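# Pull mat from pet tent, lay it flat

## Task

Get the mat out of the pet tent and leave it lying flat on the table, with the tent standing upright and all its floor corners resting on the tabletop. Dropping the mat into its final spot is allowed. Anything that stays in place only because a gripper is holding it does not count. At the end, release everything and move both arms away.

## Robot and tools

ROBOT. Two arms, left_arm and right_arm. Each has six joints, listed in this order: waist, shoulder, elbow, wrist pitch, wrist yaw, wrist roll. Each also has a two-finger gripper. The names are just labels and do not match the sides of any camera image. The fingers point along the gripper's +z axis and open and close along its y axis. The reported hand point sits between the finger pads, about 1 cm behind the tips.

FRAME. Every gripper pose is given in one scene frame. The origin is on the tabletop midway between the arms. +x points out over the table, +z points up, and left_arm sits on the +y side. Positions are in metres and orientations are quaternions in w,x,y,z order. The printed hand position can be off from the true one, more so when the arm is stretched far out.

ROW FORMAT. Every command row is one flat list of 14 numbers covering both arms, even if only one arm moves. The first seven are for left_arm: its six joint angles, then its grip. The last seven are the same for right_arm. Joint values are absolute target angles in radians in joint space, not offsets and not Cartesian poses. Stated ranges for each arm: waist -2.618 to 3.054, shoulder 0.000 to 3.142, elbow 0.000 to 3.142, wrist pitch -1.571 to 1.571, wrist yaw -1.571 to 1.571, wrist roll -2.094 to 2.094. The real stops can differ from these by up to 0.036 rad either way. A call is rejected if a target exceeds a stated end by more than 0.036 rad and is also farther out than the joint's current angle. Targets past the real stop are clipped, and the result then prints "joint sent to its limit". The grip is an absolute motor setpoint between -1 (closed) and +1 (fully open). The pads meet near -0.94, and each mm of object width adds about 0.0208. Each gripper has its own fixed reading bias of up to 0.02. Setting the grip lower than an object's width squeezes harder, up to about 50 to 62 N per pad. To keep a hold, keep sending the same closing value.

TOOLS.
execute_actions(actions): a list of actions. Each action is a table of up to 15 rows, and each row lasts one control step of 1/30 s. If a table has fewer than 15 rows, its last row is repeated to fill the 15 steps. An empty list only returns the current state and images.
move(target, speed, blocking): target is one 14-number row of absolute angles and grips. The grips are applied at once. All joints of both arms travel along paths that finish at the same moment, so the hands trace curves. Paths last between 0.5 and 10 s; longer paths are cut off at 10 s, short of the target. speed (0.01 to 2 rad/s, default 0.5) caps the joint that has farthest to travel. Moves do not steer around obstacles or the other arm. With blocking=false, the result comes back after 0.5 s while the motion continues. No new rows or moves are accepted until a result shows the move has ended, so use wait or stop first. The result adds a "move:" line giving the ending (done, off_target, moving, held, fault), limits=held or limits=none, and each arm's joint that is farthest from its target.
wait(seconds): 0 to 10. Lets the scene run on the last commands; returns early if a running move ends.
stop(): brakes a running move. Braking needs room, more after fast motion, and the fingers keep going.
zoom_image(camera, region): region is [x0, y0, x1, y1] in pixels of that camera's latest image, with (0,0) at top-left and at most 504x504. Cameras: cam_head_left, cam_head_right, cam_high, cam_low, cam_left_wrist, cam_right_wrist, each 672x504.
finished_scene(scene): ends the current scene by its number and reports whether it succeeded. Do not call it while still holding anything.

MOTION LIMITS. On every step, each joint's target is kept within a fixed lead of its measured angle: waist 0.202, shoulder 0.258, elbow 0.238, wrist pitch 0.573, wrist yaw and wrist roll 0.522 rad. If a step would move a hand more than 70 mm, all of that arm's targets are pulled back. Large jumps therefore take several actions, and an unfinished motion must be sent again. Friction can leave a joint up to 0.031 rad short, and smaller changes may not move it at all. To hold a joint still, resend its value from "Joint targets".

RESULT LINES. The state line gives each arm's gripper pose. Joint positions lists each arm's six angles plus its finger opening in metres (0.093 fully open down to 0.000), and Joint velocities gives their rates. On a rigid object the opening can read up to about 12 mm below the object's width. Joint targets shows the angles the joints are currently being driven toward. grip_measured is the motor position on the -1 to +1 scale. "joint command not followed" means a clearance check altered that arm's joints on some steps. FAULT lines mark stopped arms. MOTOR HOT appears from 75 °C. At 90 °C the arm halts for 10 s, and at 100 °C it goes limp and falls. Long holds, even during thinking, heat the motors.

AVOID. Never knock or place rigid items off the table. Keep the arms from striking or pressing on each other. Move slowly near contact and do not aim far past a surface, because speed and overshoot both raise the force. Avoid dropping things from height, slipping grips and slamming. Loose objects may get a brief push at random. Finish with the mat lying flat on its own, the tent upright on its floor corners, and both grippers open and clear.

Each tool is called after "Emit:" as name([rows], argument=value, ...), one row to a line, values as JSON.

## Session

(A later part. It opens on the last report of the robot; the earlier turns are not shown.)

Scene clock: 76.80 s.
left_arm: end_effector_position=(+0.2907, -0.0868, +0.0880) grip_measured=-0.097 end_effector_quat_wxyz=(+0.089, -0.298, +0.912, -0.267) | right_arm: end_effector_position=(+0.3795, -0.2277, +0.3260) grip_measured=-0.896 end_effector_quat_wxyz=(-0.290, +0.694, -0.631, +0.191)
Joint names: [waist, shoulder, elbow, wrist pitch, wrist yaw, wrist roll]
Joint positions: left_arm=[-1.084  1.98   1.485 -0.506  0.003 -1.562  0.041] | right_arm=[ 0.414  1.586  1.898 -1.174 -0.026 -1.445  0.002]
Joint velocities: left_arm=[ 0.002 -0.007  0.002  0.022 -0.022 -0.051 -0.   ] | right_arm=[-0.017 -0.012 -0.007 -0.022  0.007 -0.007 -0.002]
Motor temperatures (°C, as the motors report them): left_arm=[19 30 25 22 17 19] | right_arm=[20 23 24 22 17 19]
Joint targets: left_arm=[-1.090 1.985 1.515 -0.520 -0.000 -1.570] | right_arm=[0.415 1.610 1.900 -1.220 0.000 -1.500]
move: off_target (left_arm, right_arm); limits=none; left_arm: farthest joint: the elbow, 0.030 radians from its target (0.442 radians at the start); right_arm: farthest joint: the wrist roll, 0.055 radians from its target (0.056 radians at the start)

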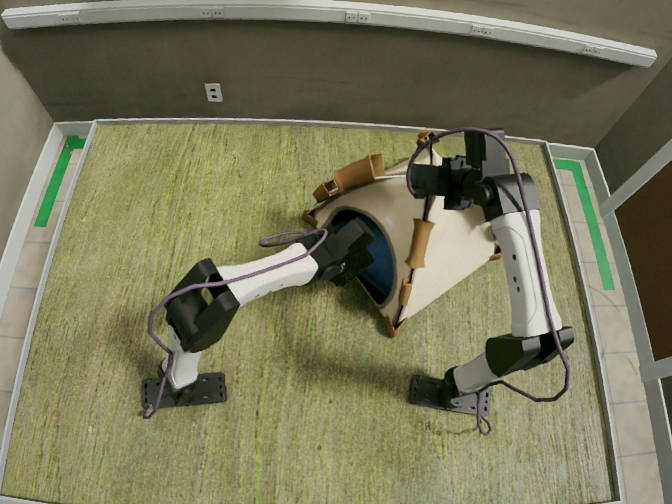

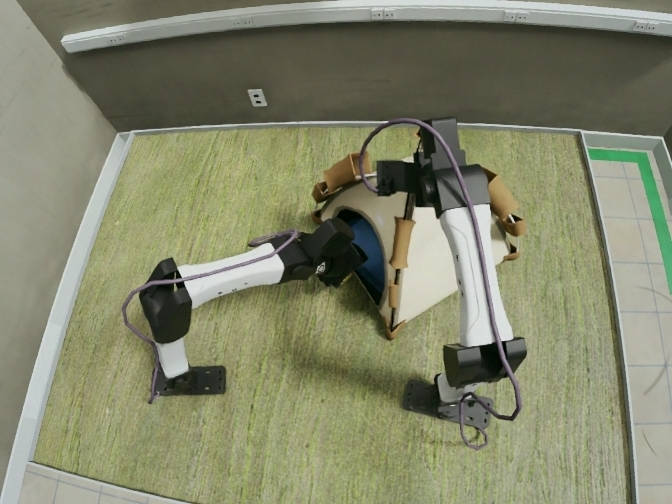

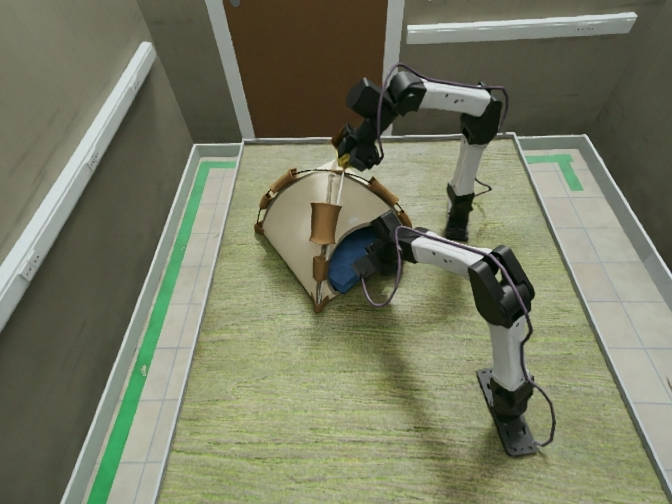

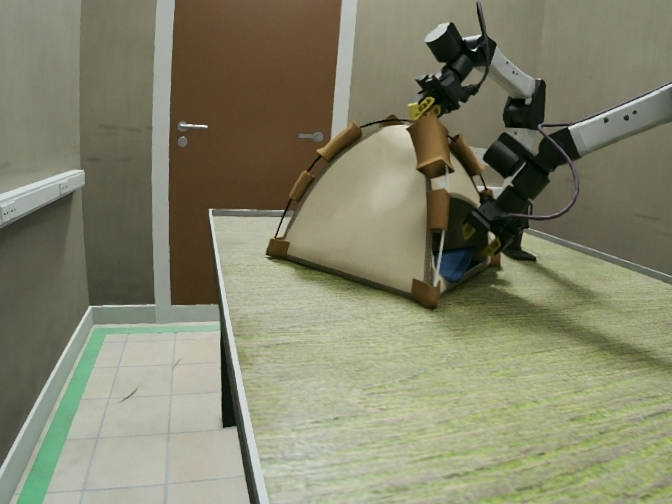

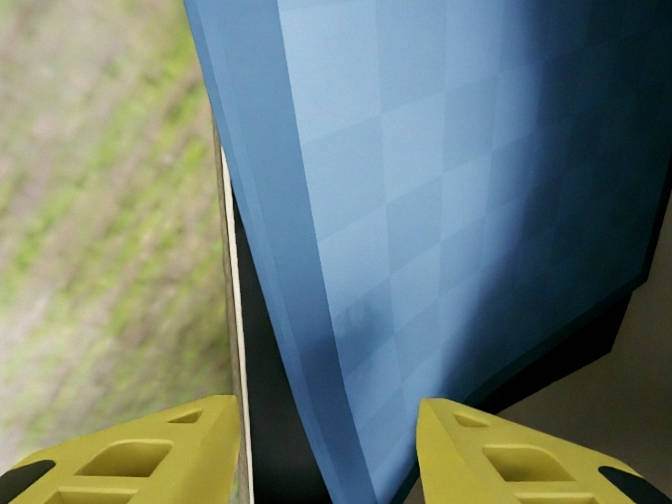

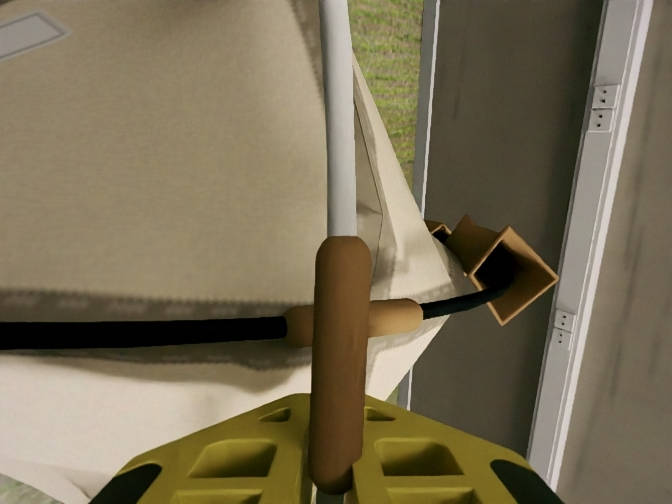

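Emit:
move(target=[-1.09,2.088,1.575,-0.45,0,-1.57,-0.1,0.415,1.61,1.9,-1.22,0,-1.5,-0.9], speed=0.15)

Scene clock: 78.40 s.
left_arm: end_effector_position=(+0.3024, -0.1024, +0.0659) grip_measured=-0.097 end_effector_quat_wxyz=(+0.087, -0.299, +0.913, -0.263) | right_arm: end_effector_position=(+0.3795, -0.2277, +0.3260) grip_measured=-0.896 end_effector_quat_wxyz=(-0.290, +0.694, -0.631, +0.191)
Joint names: [waist, shoulder, elbow, wrist pitch, wrist yaw, wrist roll]
Joint positions: left_arm=[-1.084  2.08   1.547 -0.476  0.003 -1.562  0.041] | right_arm=[ 0.414  1.586  1.898 -1.174 -0.026 -1.444  0.002]
Joint velocities: left_arm=[-0.007 -0.007 -0.002  0.051  0.022 -0.037  0.   ] | right_arm=[ 0.007  0.017  0.007 -0.051 -0.051 -0.022 -0.001]
Motor temperatures (°C, as the motors report them): left_arm=[19 30 26 22 17 19] | right_arm=[20 23 24 22 17 19]
Joint targets: left_arm=[-1.090 2.088 1.575 -0.450 0.000 -1.570] | right_arm=[0.415 1.610 1.900 -1.220 0.000 -1.500]
move: off_target (left_arm, right_arm); limits=none; left_arm: farthest joint: the elbow, 0.028 radians from its target (0.090 radians at the start); right_arm: farthest joint: the wrist roll, 0.056 radians from its target (0.055 radians at the start)

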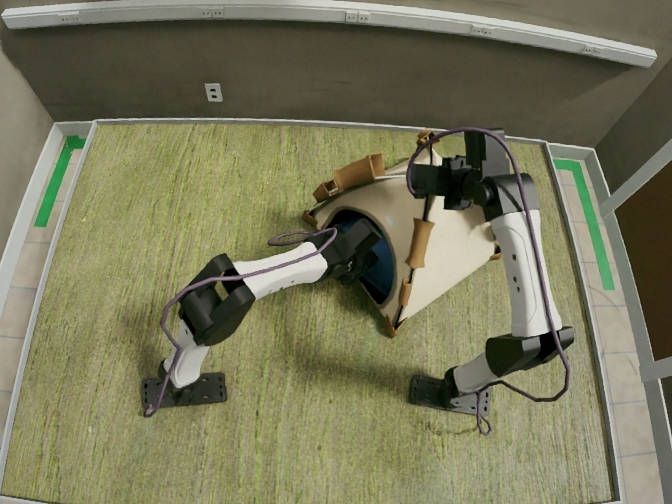

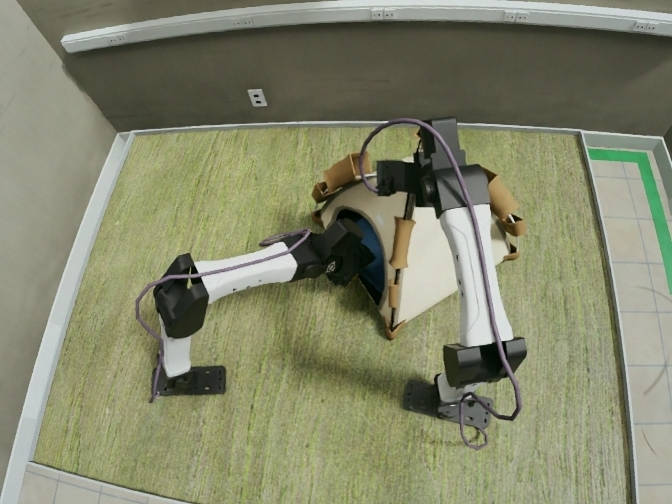

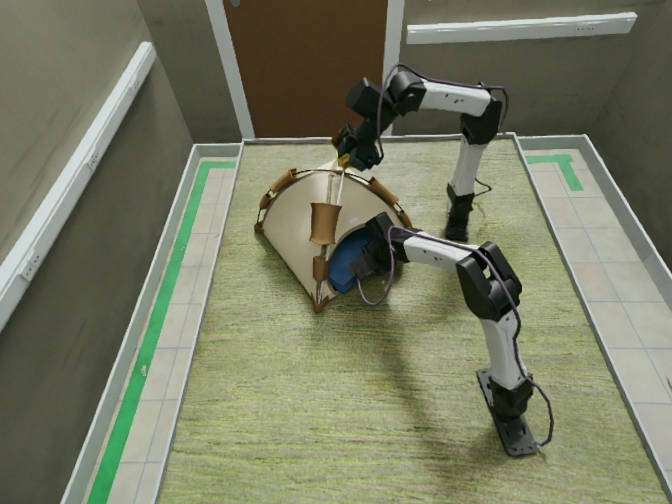

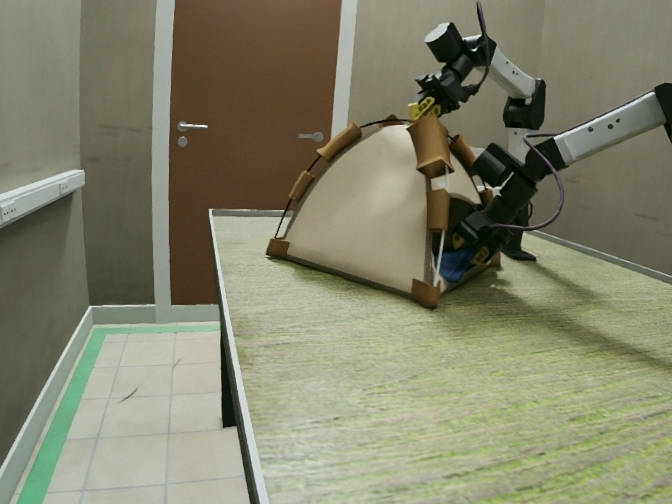

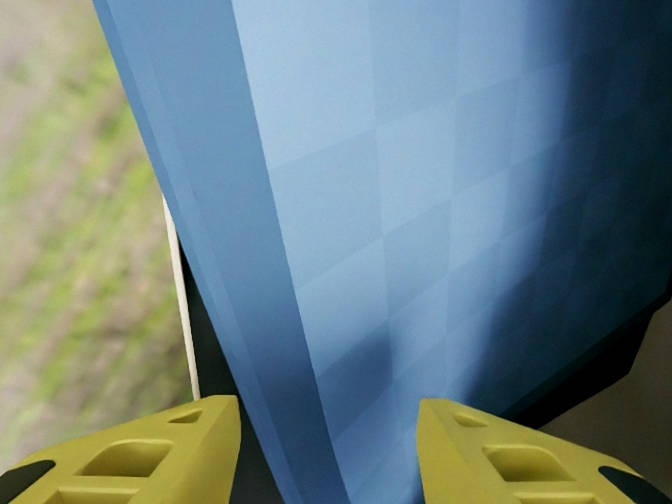

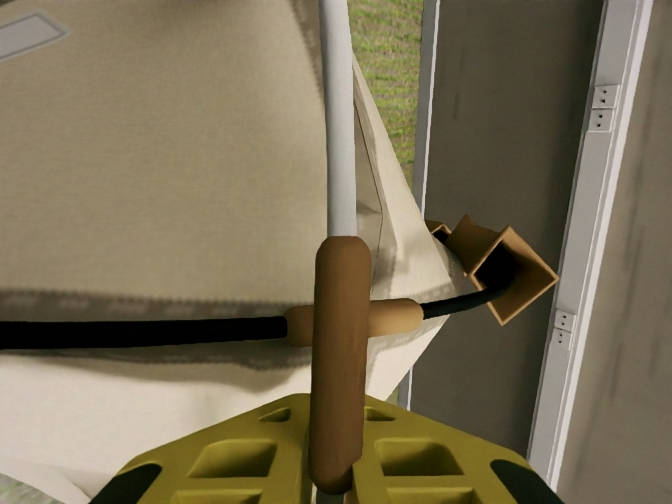

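Emit:
move(target=[-1.09,2.173,1.585,-0.365,0,-1.57,-0.1,0.415,1.61,1.9,-1.22,0,-1.5,-0.9], speed=0.1)

Scene clock: 80.53 s.
left_arm: end_effector_position=(+0.3120, -0.1152, +0.0395) grip_measured=-0.097 end_effector_quat_wxyz=(+0.090, -0.298, +0.911, -0.270) | right_arm: end_effector_position=(+0.3795, -0.2277, +0.3260) grip_measured=-0.896 end_effector_quat_wxyz=(-0.290, +0.694, -0.630, +0.191)
Joint names: [waist, shoulder, elbow, wrist pitch, wrist yaw, wrist roll]
Joint positions: left_arm=[-1.084  2.163  1.56  -0.391  0.003 -1.562  0.041] | right_arm=[ 0.414  1.586  1.898 -1.174 -0.026 -1.445  0.002]
Joint velocities: left_arm=[-0.007 -0.002 -0.007 -0.095  0.037  0.037 -0.002] | right_arm=[ 0.012 -0.012  0.007 -0.007  0.007  0.007 -0.002]
Motor temperatures (°C, as the motors report them): left_arm=[19 31 26 22 17 19] | right_arm=[20 23 24 22 17 19]
Joint targets: left_arm=[-1.090 2.173 1.585 -0.365 -0.000 -1.570] | right_arm=[0.415 1.610 1.900 -1.220 -0.000 -1.500]
move: off_target (left_arm, right_arm); limits=none; left_arm: farthest joint: the wrist pitch, 0.026 radians from its target (0.110 radians at the start); right_arm: farthest joint: the wrist roll, 0.055 radians from its target (0.055 radians at the start)

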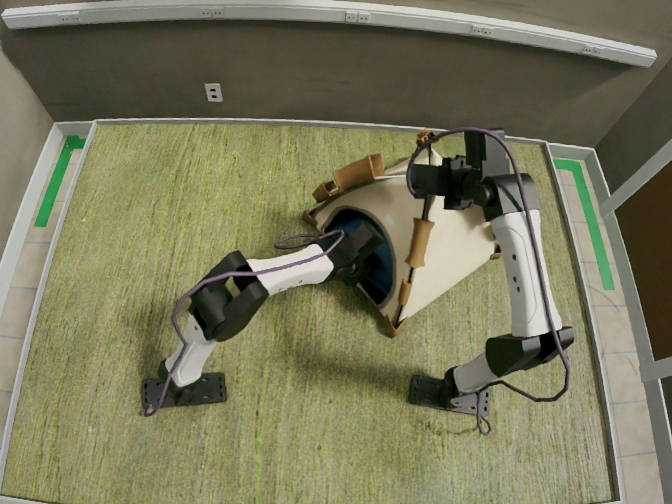

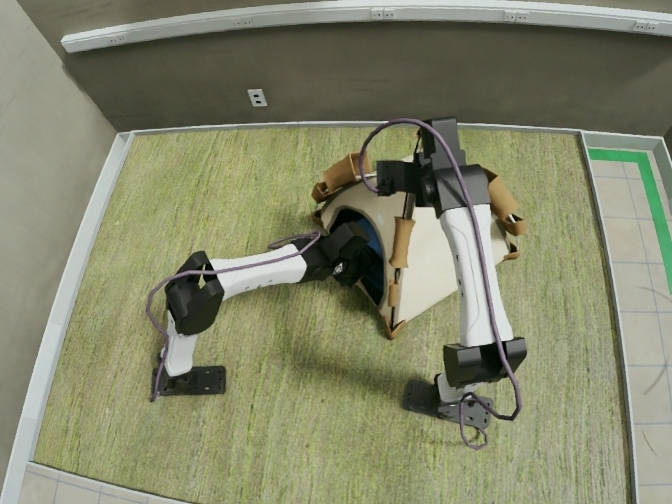

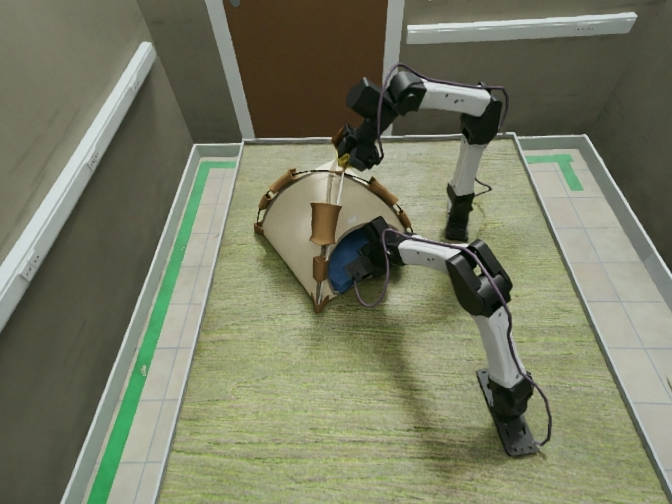

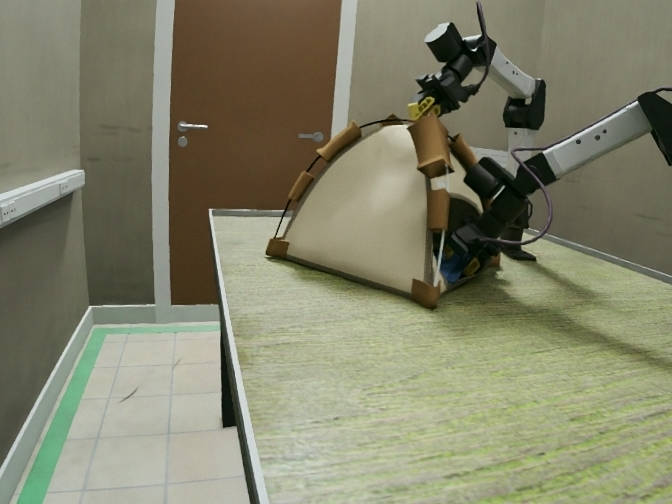

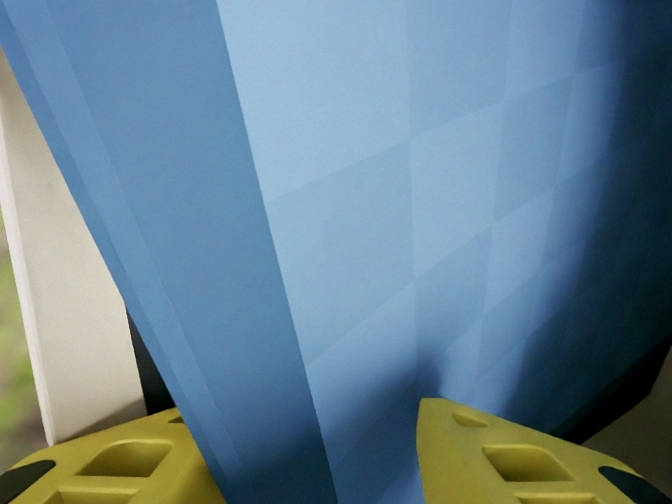

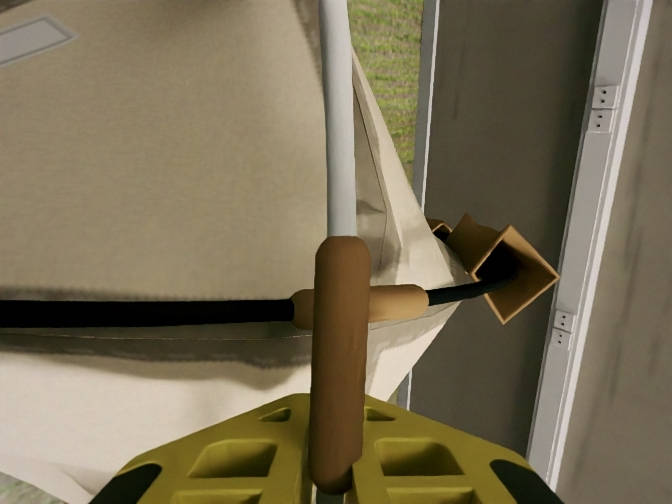

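Emit:
move(target=[-1.09,2.245,1.712,-0.46,0,-1.57,-0.1,0.415,1.61,1.9,-1.22,0,-1.5,-0.9], speed=0.12)

Emit:
move(target=[-1.09,2.245,1.712,-0.46,0,-1.57,-1,0.415,1.61,1.9,-1.22,0,-1.5,-0.9])

Emit:
move(target=[-1.07,2.13,1.66,-0.5,0,-1.57,-1,0.415,1.61,1.9,-1.22,0,-1.5,-0.9], speed=0.15)

Emit:
move(target=[-1.05,1.86,1.30,-0.43,0,-1.57,-1,0.415,1.61,1.9,-1.22,0,-1.5,-0.9], speed=0.2)

Scene clock: 82.97 s.
left_arm: end_effector_position=(+0.3232, -0.1302, +0.0397) grip_measured=-0.097 end_effector_quat_wxyz=(+0.089, -0.298, +0.912, -0.267) | right_arm: end_effector_position=(+0.3790, -0.2283, +0.3255) grip_measured=-0.896 end_effector_quat_wxyz=(-0.288, +0.695, -0.631, +0.191)
Joint names: [waist, shoulder, elbow, wrist pitch, wrist yaw, wrist roll]
Joint positions: left_arm=[-1.084  2.236  1.684 -0.447  0.003 -1.562  0.041] | right_arm=[ 0.414  1.586  1.898 -1.177 -0.023 -1.447  0.002]
Joint velocities: left_arm=[ 0.007 -0.007 -0.002 -0.051 -0.081 -0.022  0.   ] | right_arm=[ 0.007 -0.022 -0.007 -0.022 -0.037  0.037 -0.   ]
Motor temperatures (°C, as the motors report them): left_arm=[19 31 26 22 17 19] | right_arm=[20 23 24 22 17 19]
Joint targets: left_arm=[-1.090 2.245 1.712 -0.460 -0.000 -1.570] | right_arm=[0.415 1.610 1.900 -1.220 -0.000 -1.500]
move: off_target (left_arm, right_arm); limits=none; left_arm: farthest joint: the elbow, 0.028 radians from its target (0.152 radians at the start); right_arm: farthest joint: the wrist roll, 0.053 radians from its target (0.055 radians at the start)

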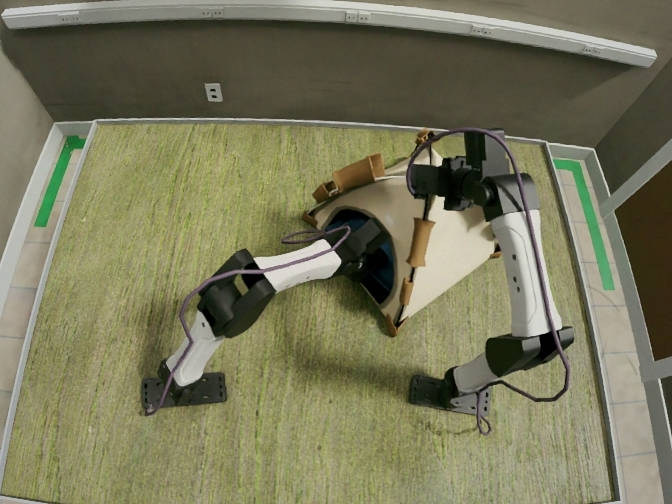

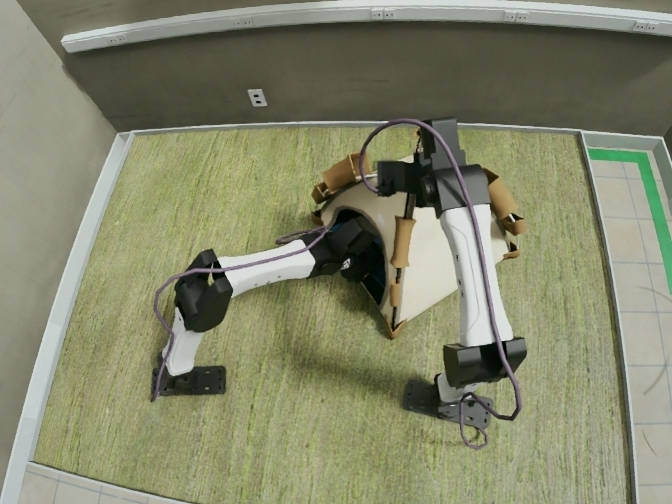

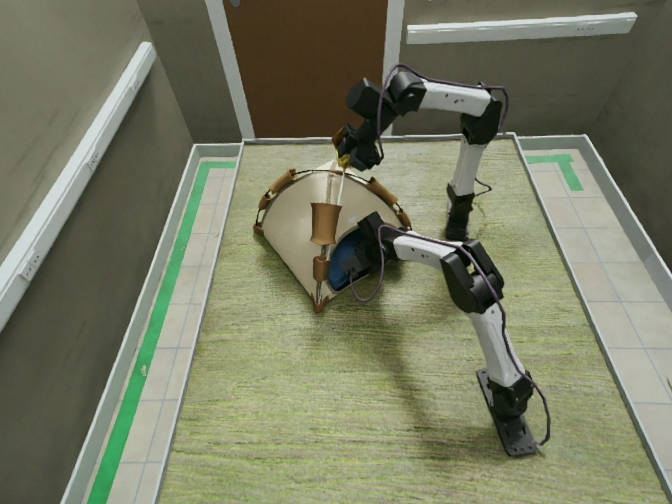

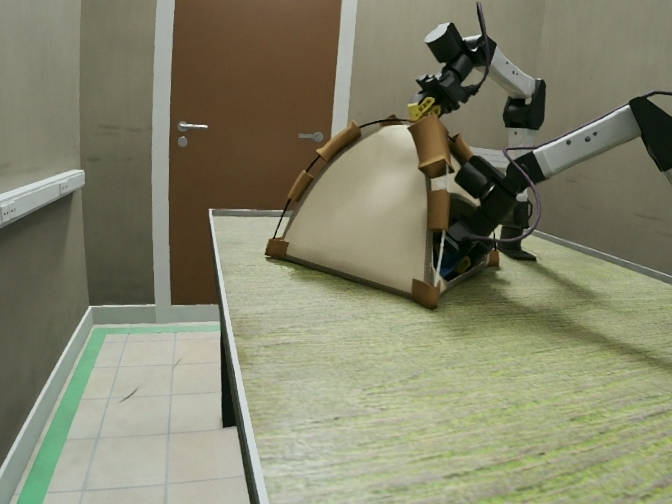

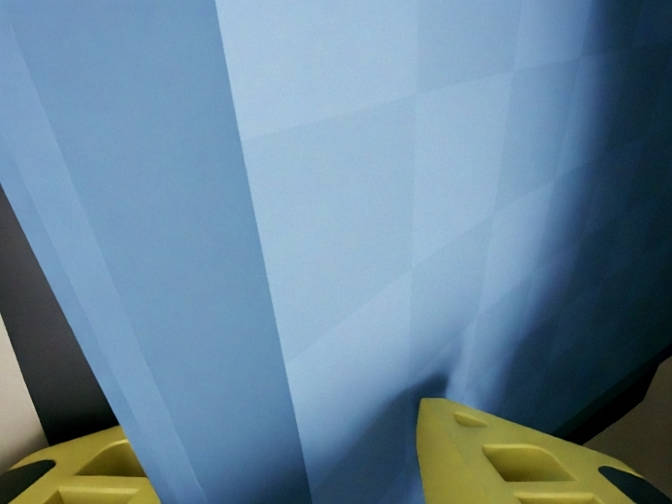

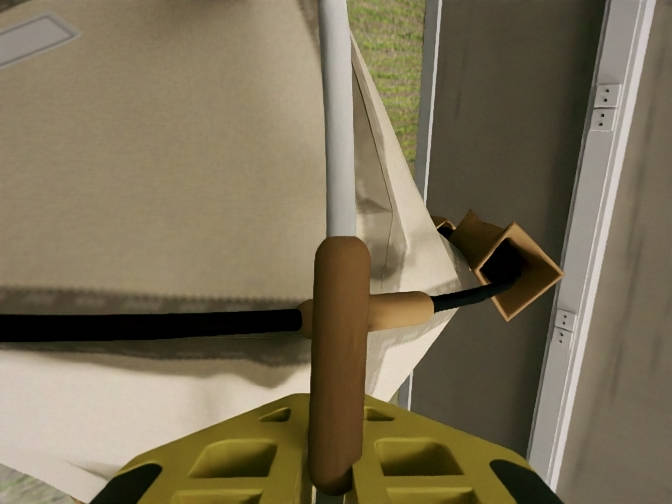

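Scene clock: 83.77 s.
left_arm: end_effector_position=(+0.3234, -0.1305, +0.0399) grip_measured=-0.960 end_effector_quat_wxyz=(+0.089, -0.298, +0.912, -0.268) | right_arm: end_effector_position=(+0.3791, -0.2282, +0.3256) grip_measured=-0.896 end_effector_quat_wxyz=(-0.288, +0.695, -0.631, +0.191)
Joint names: [waist, shoulder, elbow, wrist pitch, wrist yaw, wrist roll]
Joint positions: left_arm=[-1.084  2.236  1.684 -0.445  0.003 -1.563  0.   ] | right_arm=[ 0.414  1.586  1.898 -1.177 -0.023 -1.447  0.002]
Joint velocities: left_arm=[-0.002 -0.012  0.007  0.051  0.037 -0.007  0.   ] | right_arm=[-0.012 -0.002 -0.007  0.081  0.022  0.007  0.   ]
Motor temperatures (°C, as the motors report them): left_arm=[19 31 26 22 17 19] | right_arm=[20 23 24 22 17 19]
Joint targets: left_arm=[-1.090 2.245 1.712 -0.460 0.000 -1.570] | right_arm=[0.415 1.610 1.900 -1.220 0.000 -1.500]
move: off_target (left_arm, right_arm); limits=none; left_arm: farthest joint: the elbow, 0.028 radians from its target (0.028 radians at the start); right_arm: farthest joint: the wrist roll, 0.053 radians from its target (0.053 radians at the start)

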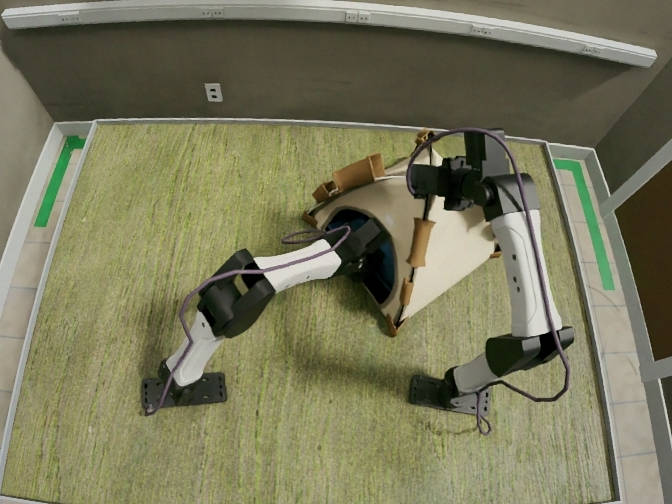

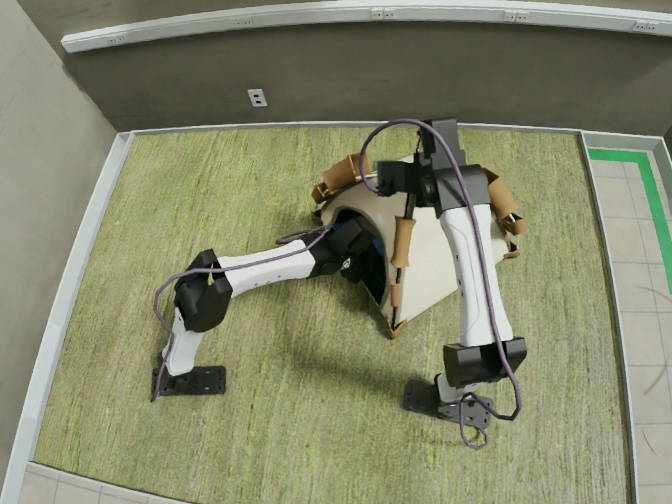

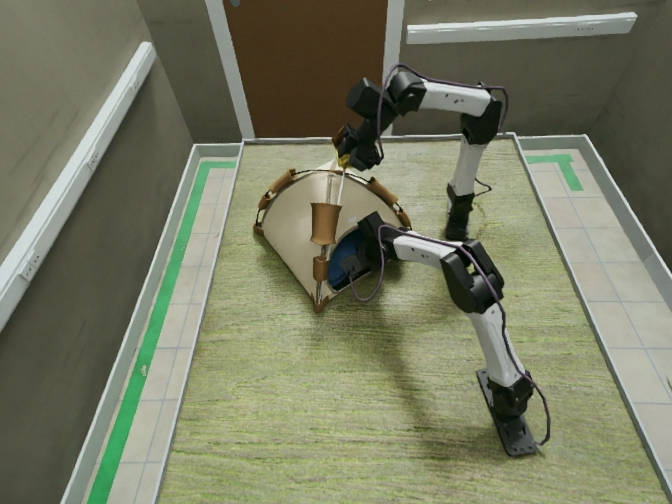

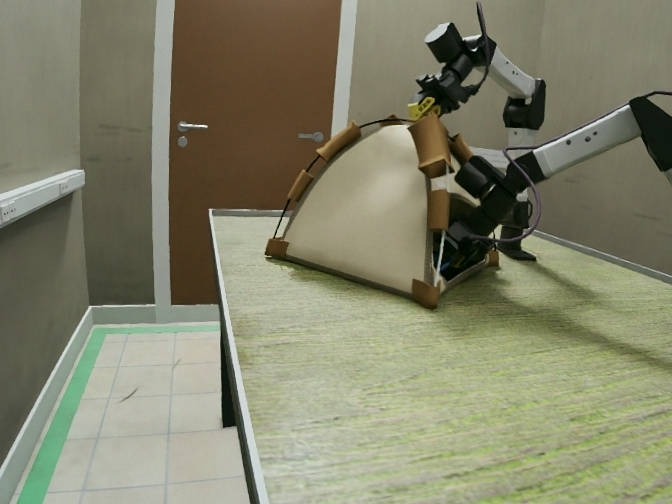

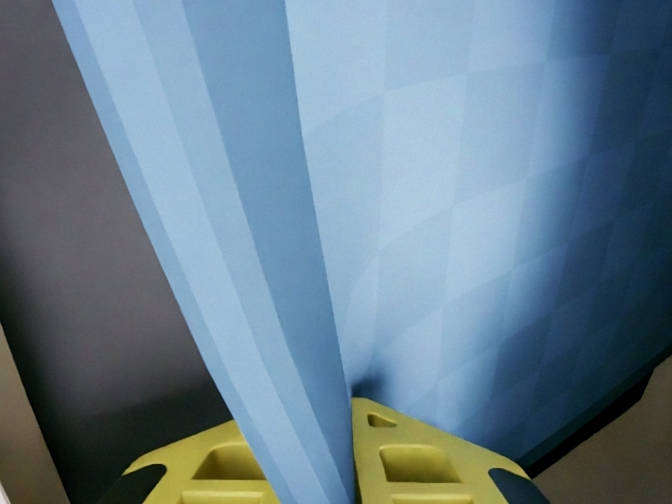

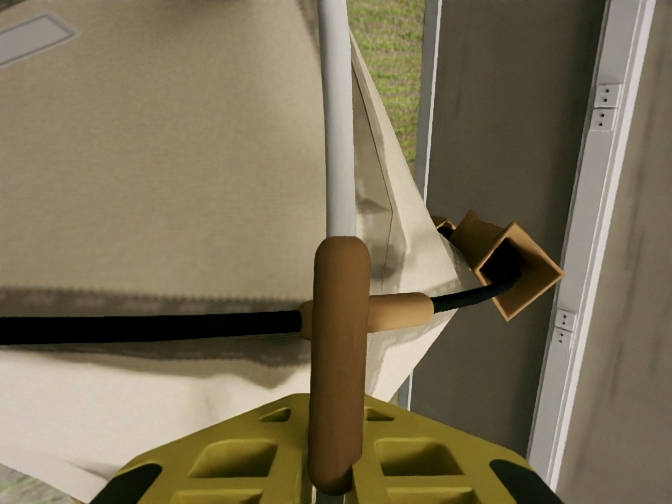

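Scene clock: 85.03 s.
left_arm: end_effector_position=(+0.3215, -0.1284, +0.0824) grip_measured=-0.960 end_effector_quat_wxyz=(+0.096, -0.296, +0.904, -0.292) | right_arm: end_effector_position=(+0.3785, -0.2278, +0.3251) grip_measured=-0.896 end_effector_quat_wxyz=(-0.288, +0.696, -0.630, +0.190)
Joint names: [waist, shoulder, elbow, wrist pitch, wrist yaw, wrist roll]
Joint positions: left_arm=[-1.084  2.147  1.684 -0.482  0.004 -1.563  0.   ] | right_arm=[ 0.414  1.586  1.898 -1.18  -0.027 -1.449  0.002]
Joint velocities: left_arm=[ 0.007 -0.007  0.002 -0.022 -0.051  0.037  0.   ] | right_arm=[-0.007  0.002 -0.007 -0.081 -0.051  0.007  0.   ]
Motor temperatures (°C, as the motors report them): left_arm=[19 32 26 22 17 19] | right_arm=[20 23 24 22 17 19]
Joint targets: left_arm=[-1.070 2.130 1.660 -0.500 -0.000 -1.570] | right_arm=[0.415 1.610 1.900 -1.220 -0.000 -1.500]
move: off_target (left_arm, right_arm); limits=none; left_arm: farthest joint: the elbow, 0.024 radians from its target (0.024 radians at the start); right_arm: farthest joint: the wrist roll, 0.051 radians from its target (0.053 radians at the start)

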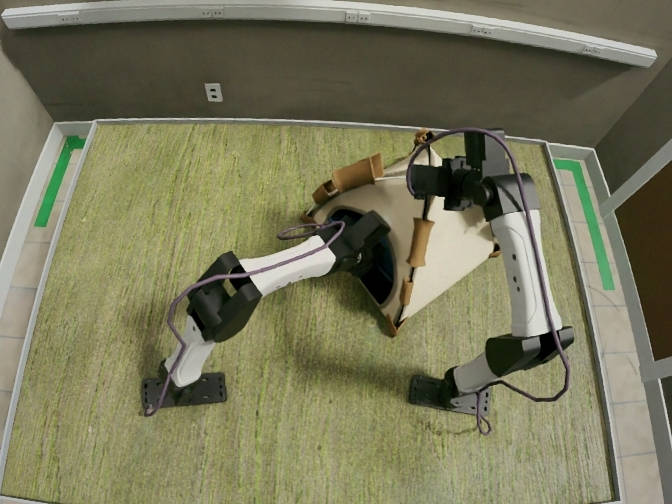

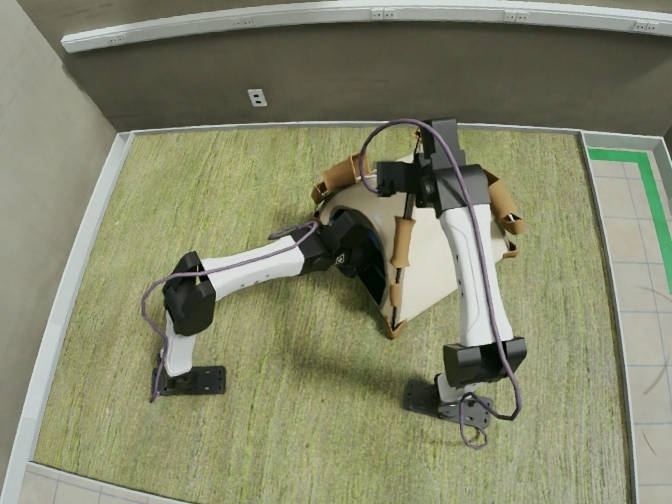

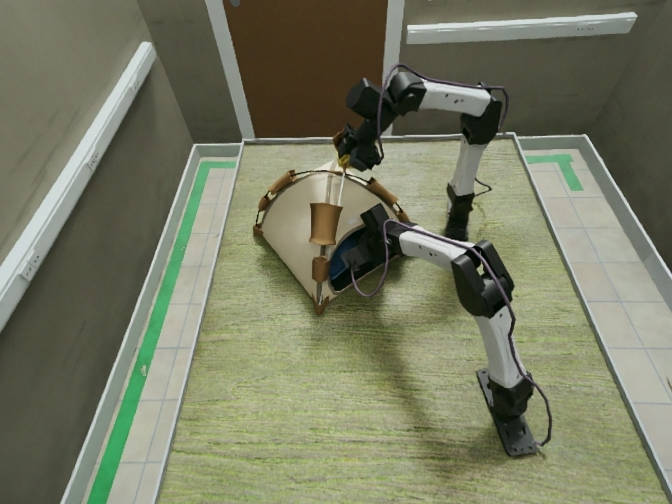

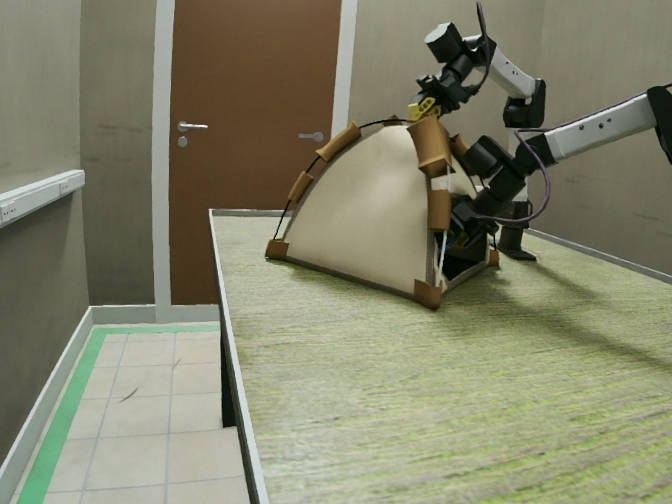

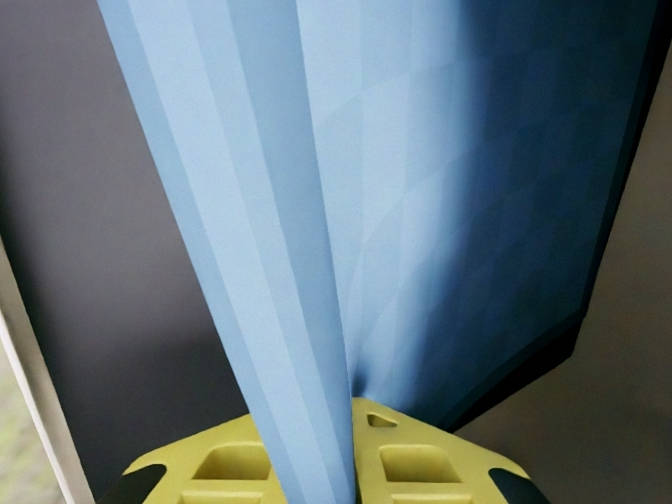

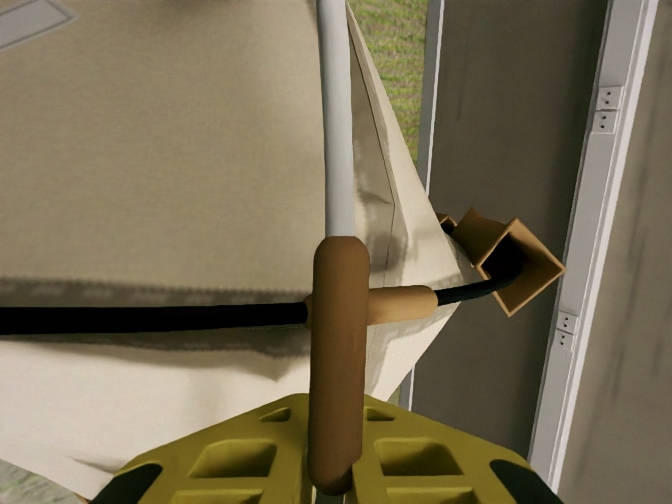

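Scene clock: 87.30 s.
left_arm: end_effector_position=(+0.2790, -0.0623, +0.0831) grip_measured=-0.960 end_effector_quat_wxyz=(+0.086, -0.303, +0.909, -0.273) | right_arm: end_effector_position=(+0.3781, -0.2265, +0.3251) grip_measured=-0.896 end_effector_quat_wxyz=(-0.290, +0.698, -0.627, +0.187)
Joint names: [waist, shoulder, elbow, wrist pitch, wrist yaw, wrist roll]
Joint positions: left_arm=[-1.068  1.882  1.323 -0.432  0.016 -1.563  0.   ] | right_arm=[ 0.414  1.586  1.898 -1.18  -0.035 -1.454  0.002]
Joint velocities: left_arm=[-0.007  0.017 -0.012 -0.051 -0.007  0.007  0.   ] | right_arm=[-0.022 -0.022  0.012 -0.022 -0.037 -0.007  0.001]
Motor temperatures (°C, as the motors report them): left_arm=[19 33 26 22 17 19] | right_arm=[20 23 24 22 17 19]
Joint targets: left_arm=[-1.050 1.860 1.300 -0.430 0.000 -1.570] | right_arm=[0.415 1.610 1.900 -1.220 -0.000 -1.500]
move: off_target (left_arm, right_arm); limits=none; left_arm: farthest joint: the elbow, 0.023 radians from its target (0.384 radians at the start); right_arm: farthest joint: the wrist roll, 0.046 radians from its target (0.051 radians at the start)

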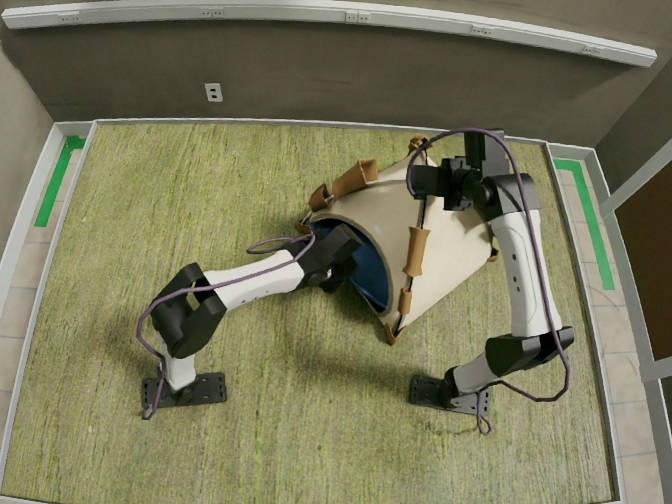

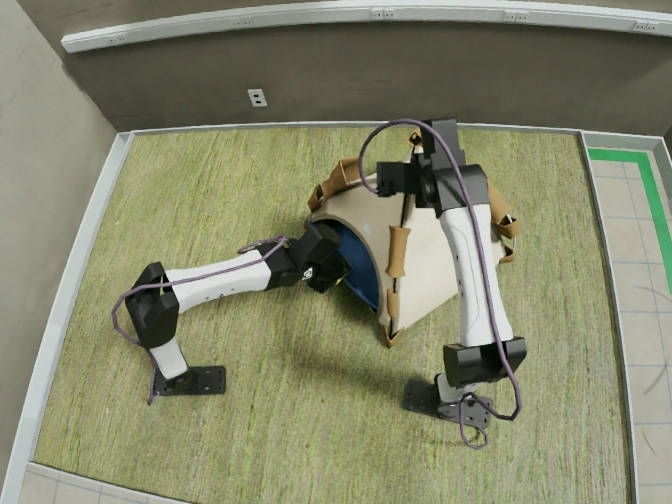

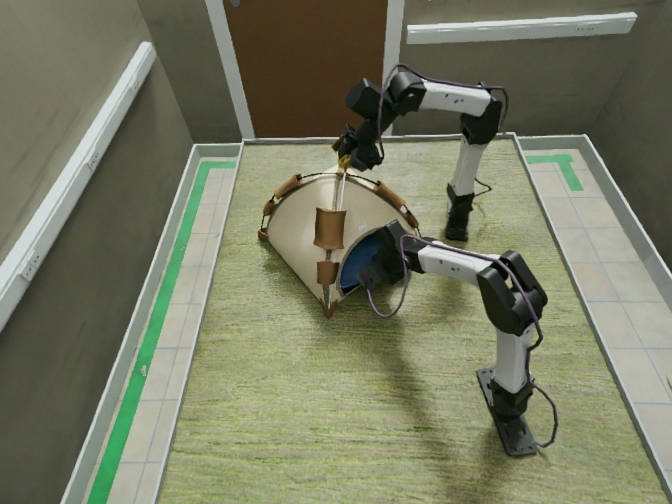

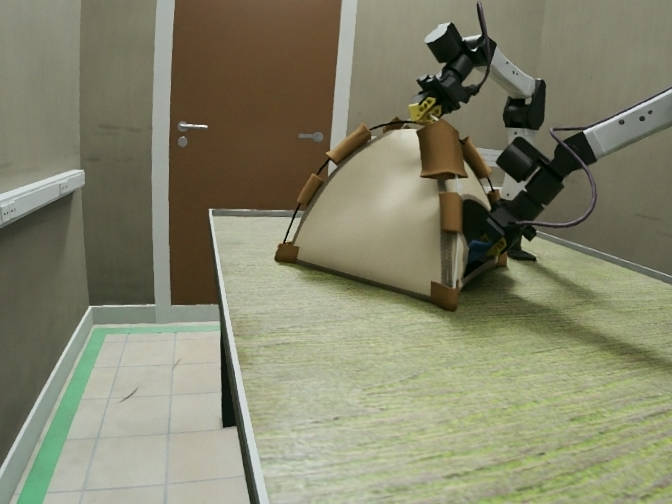

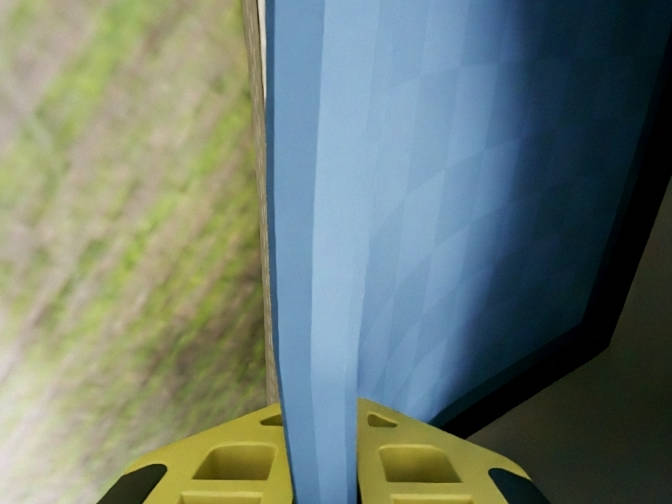

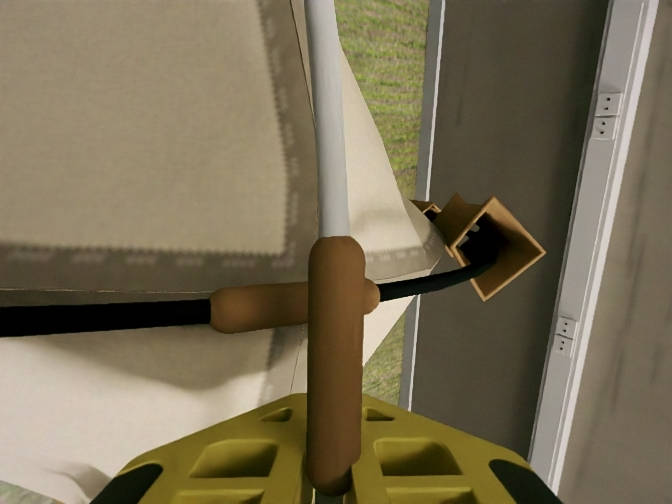

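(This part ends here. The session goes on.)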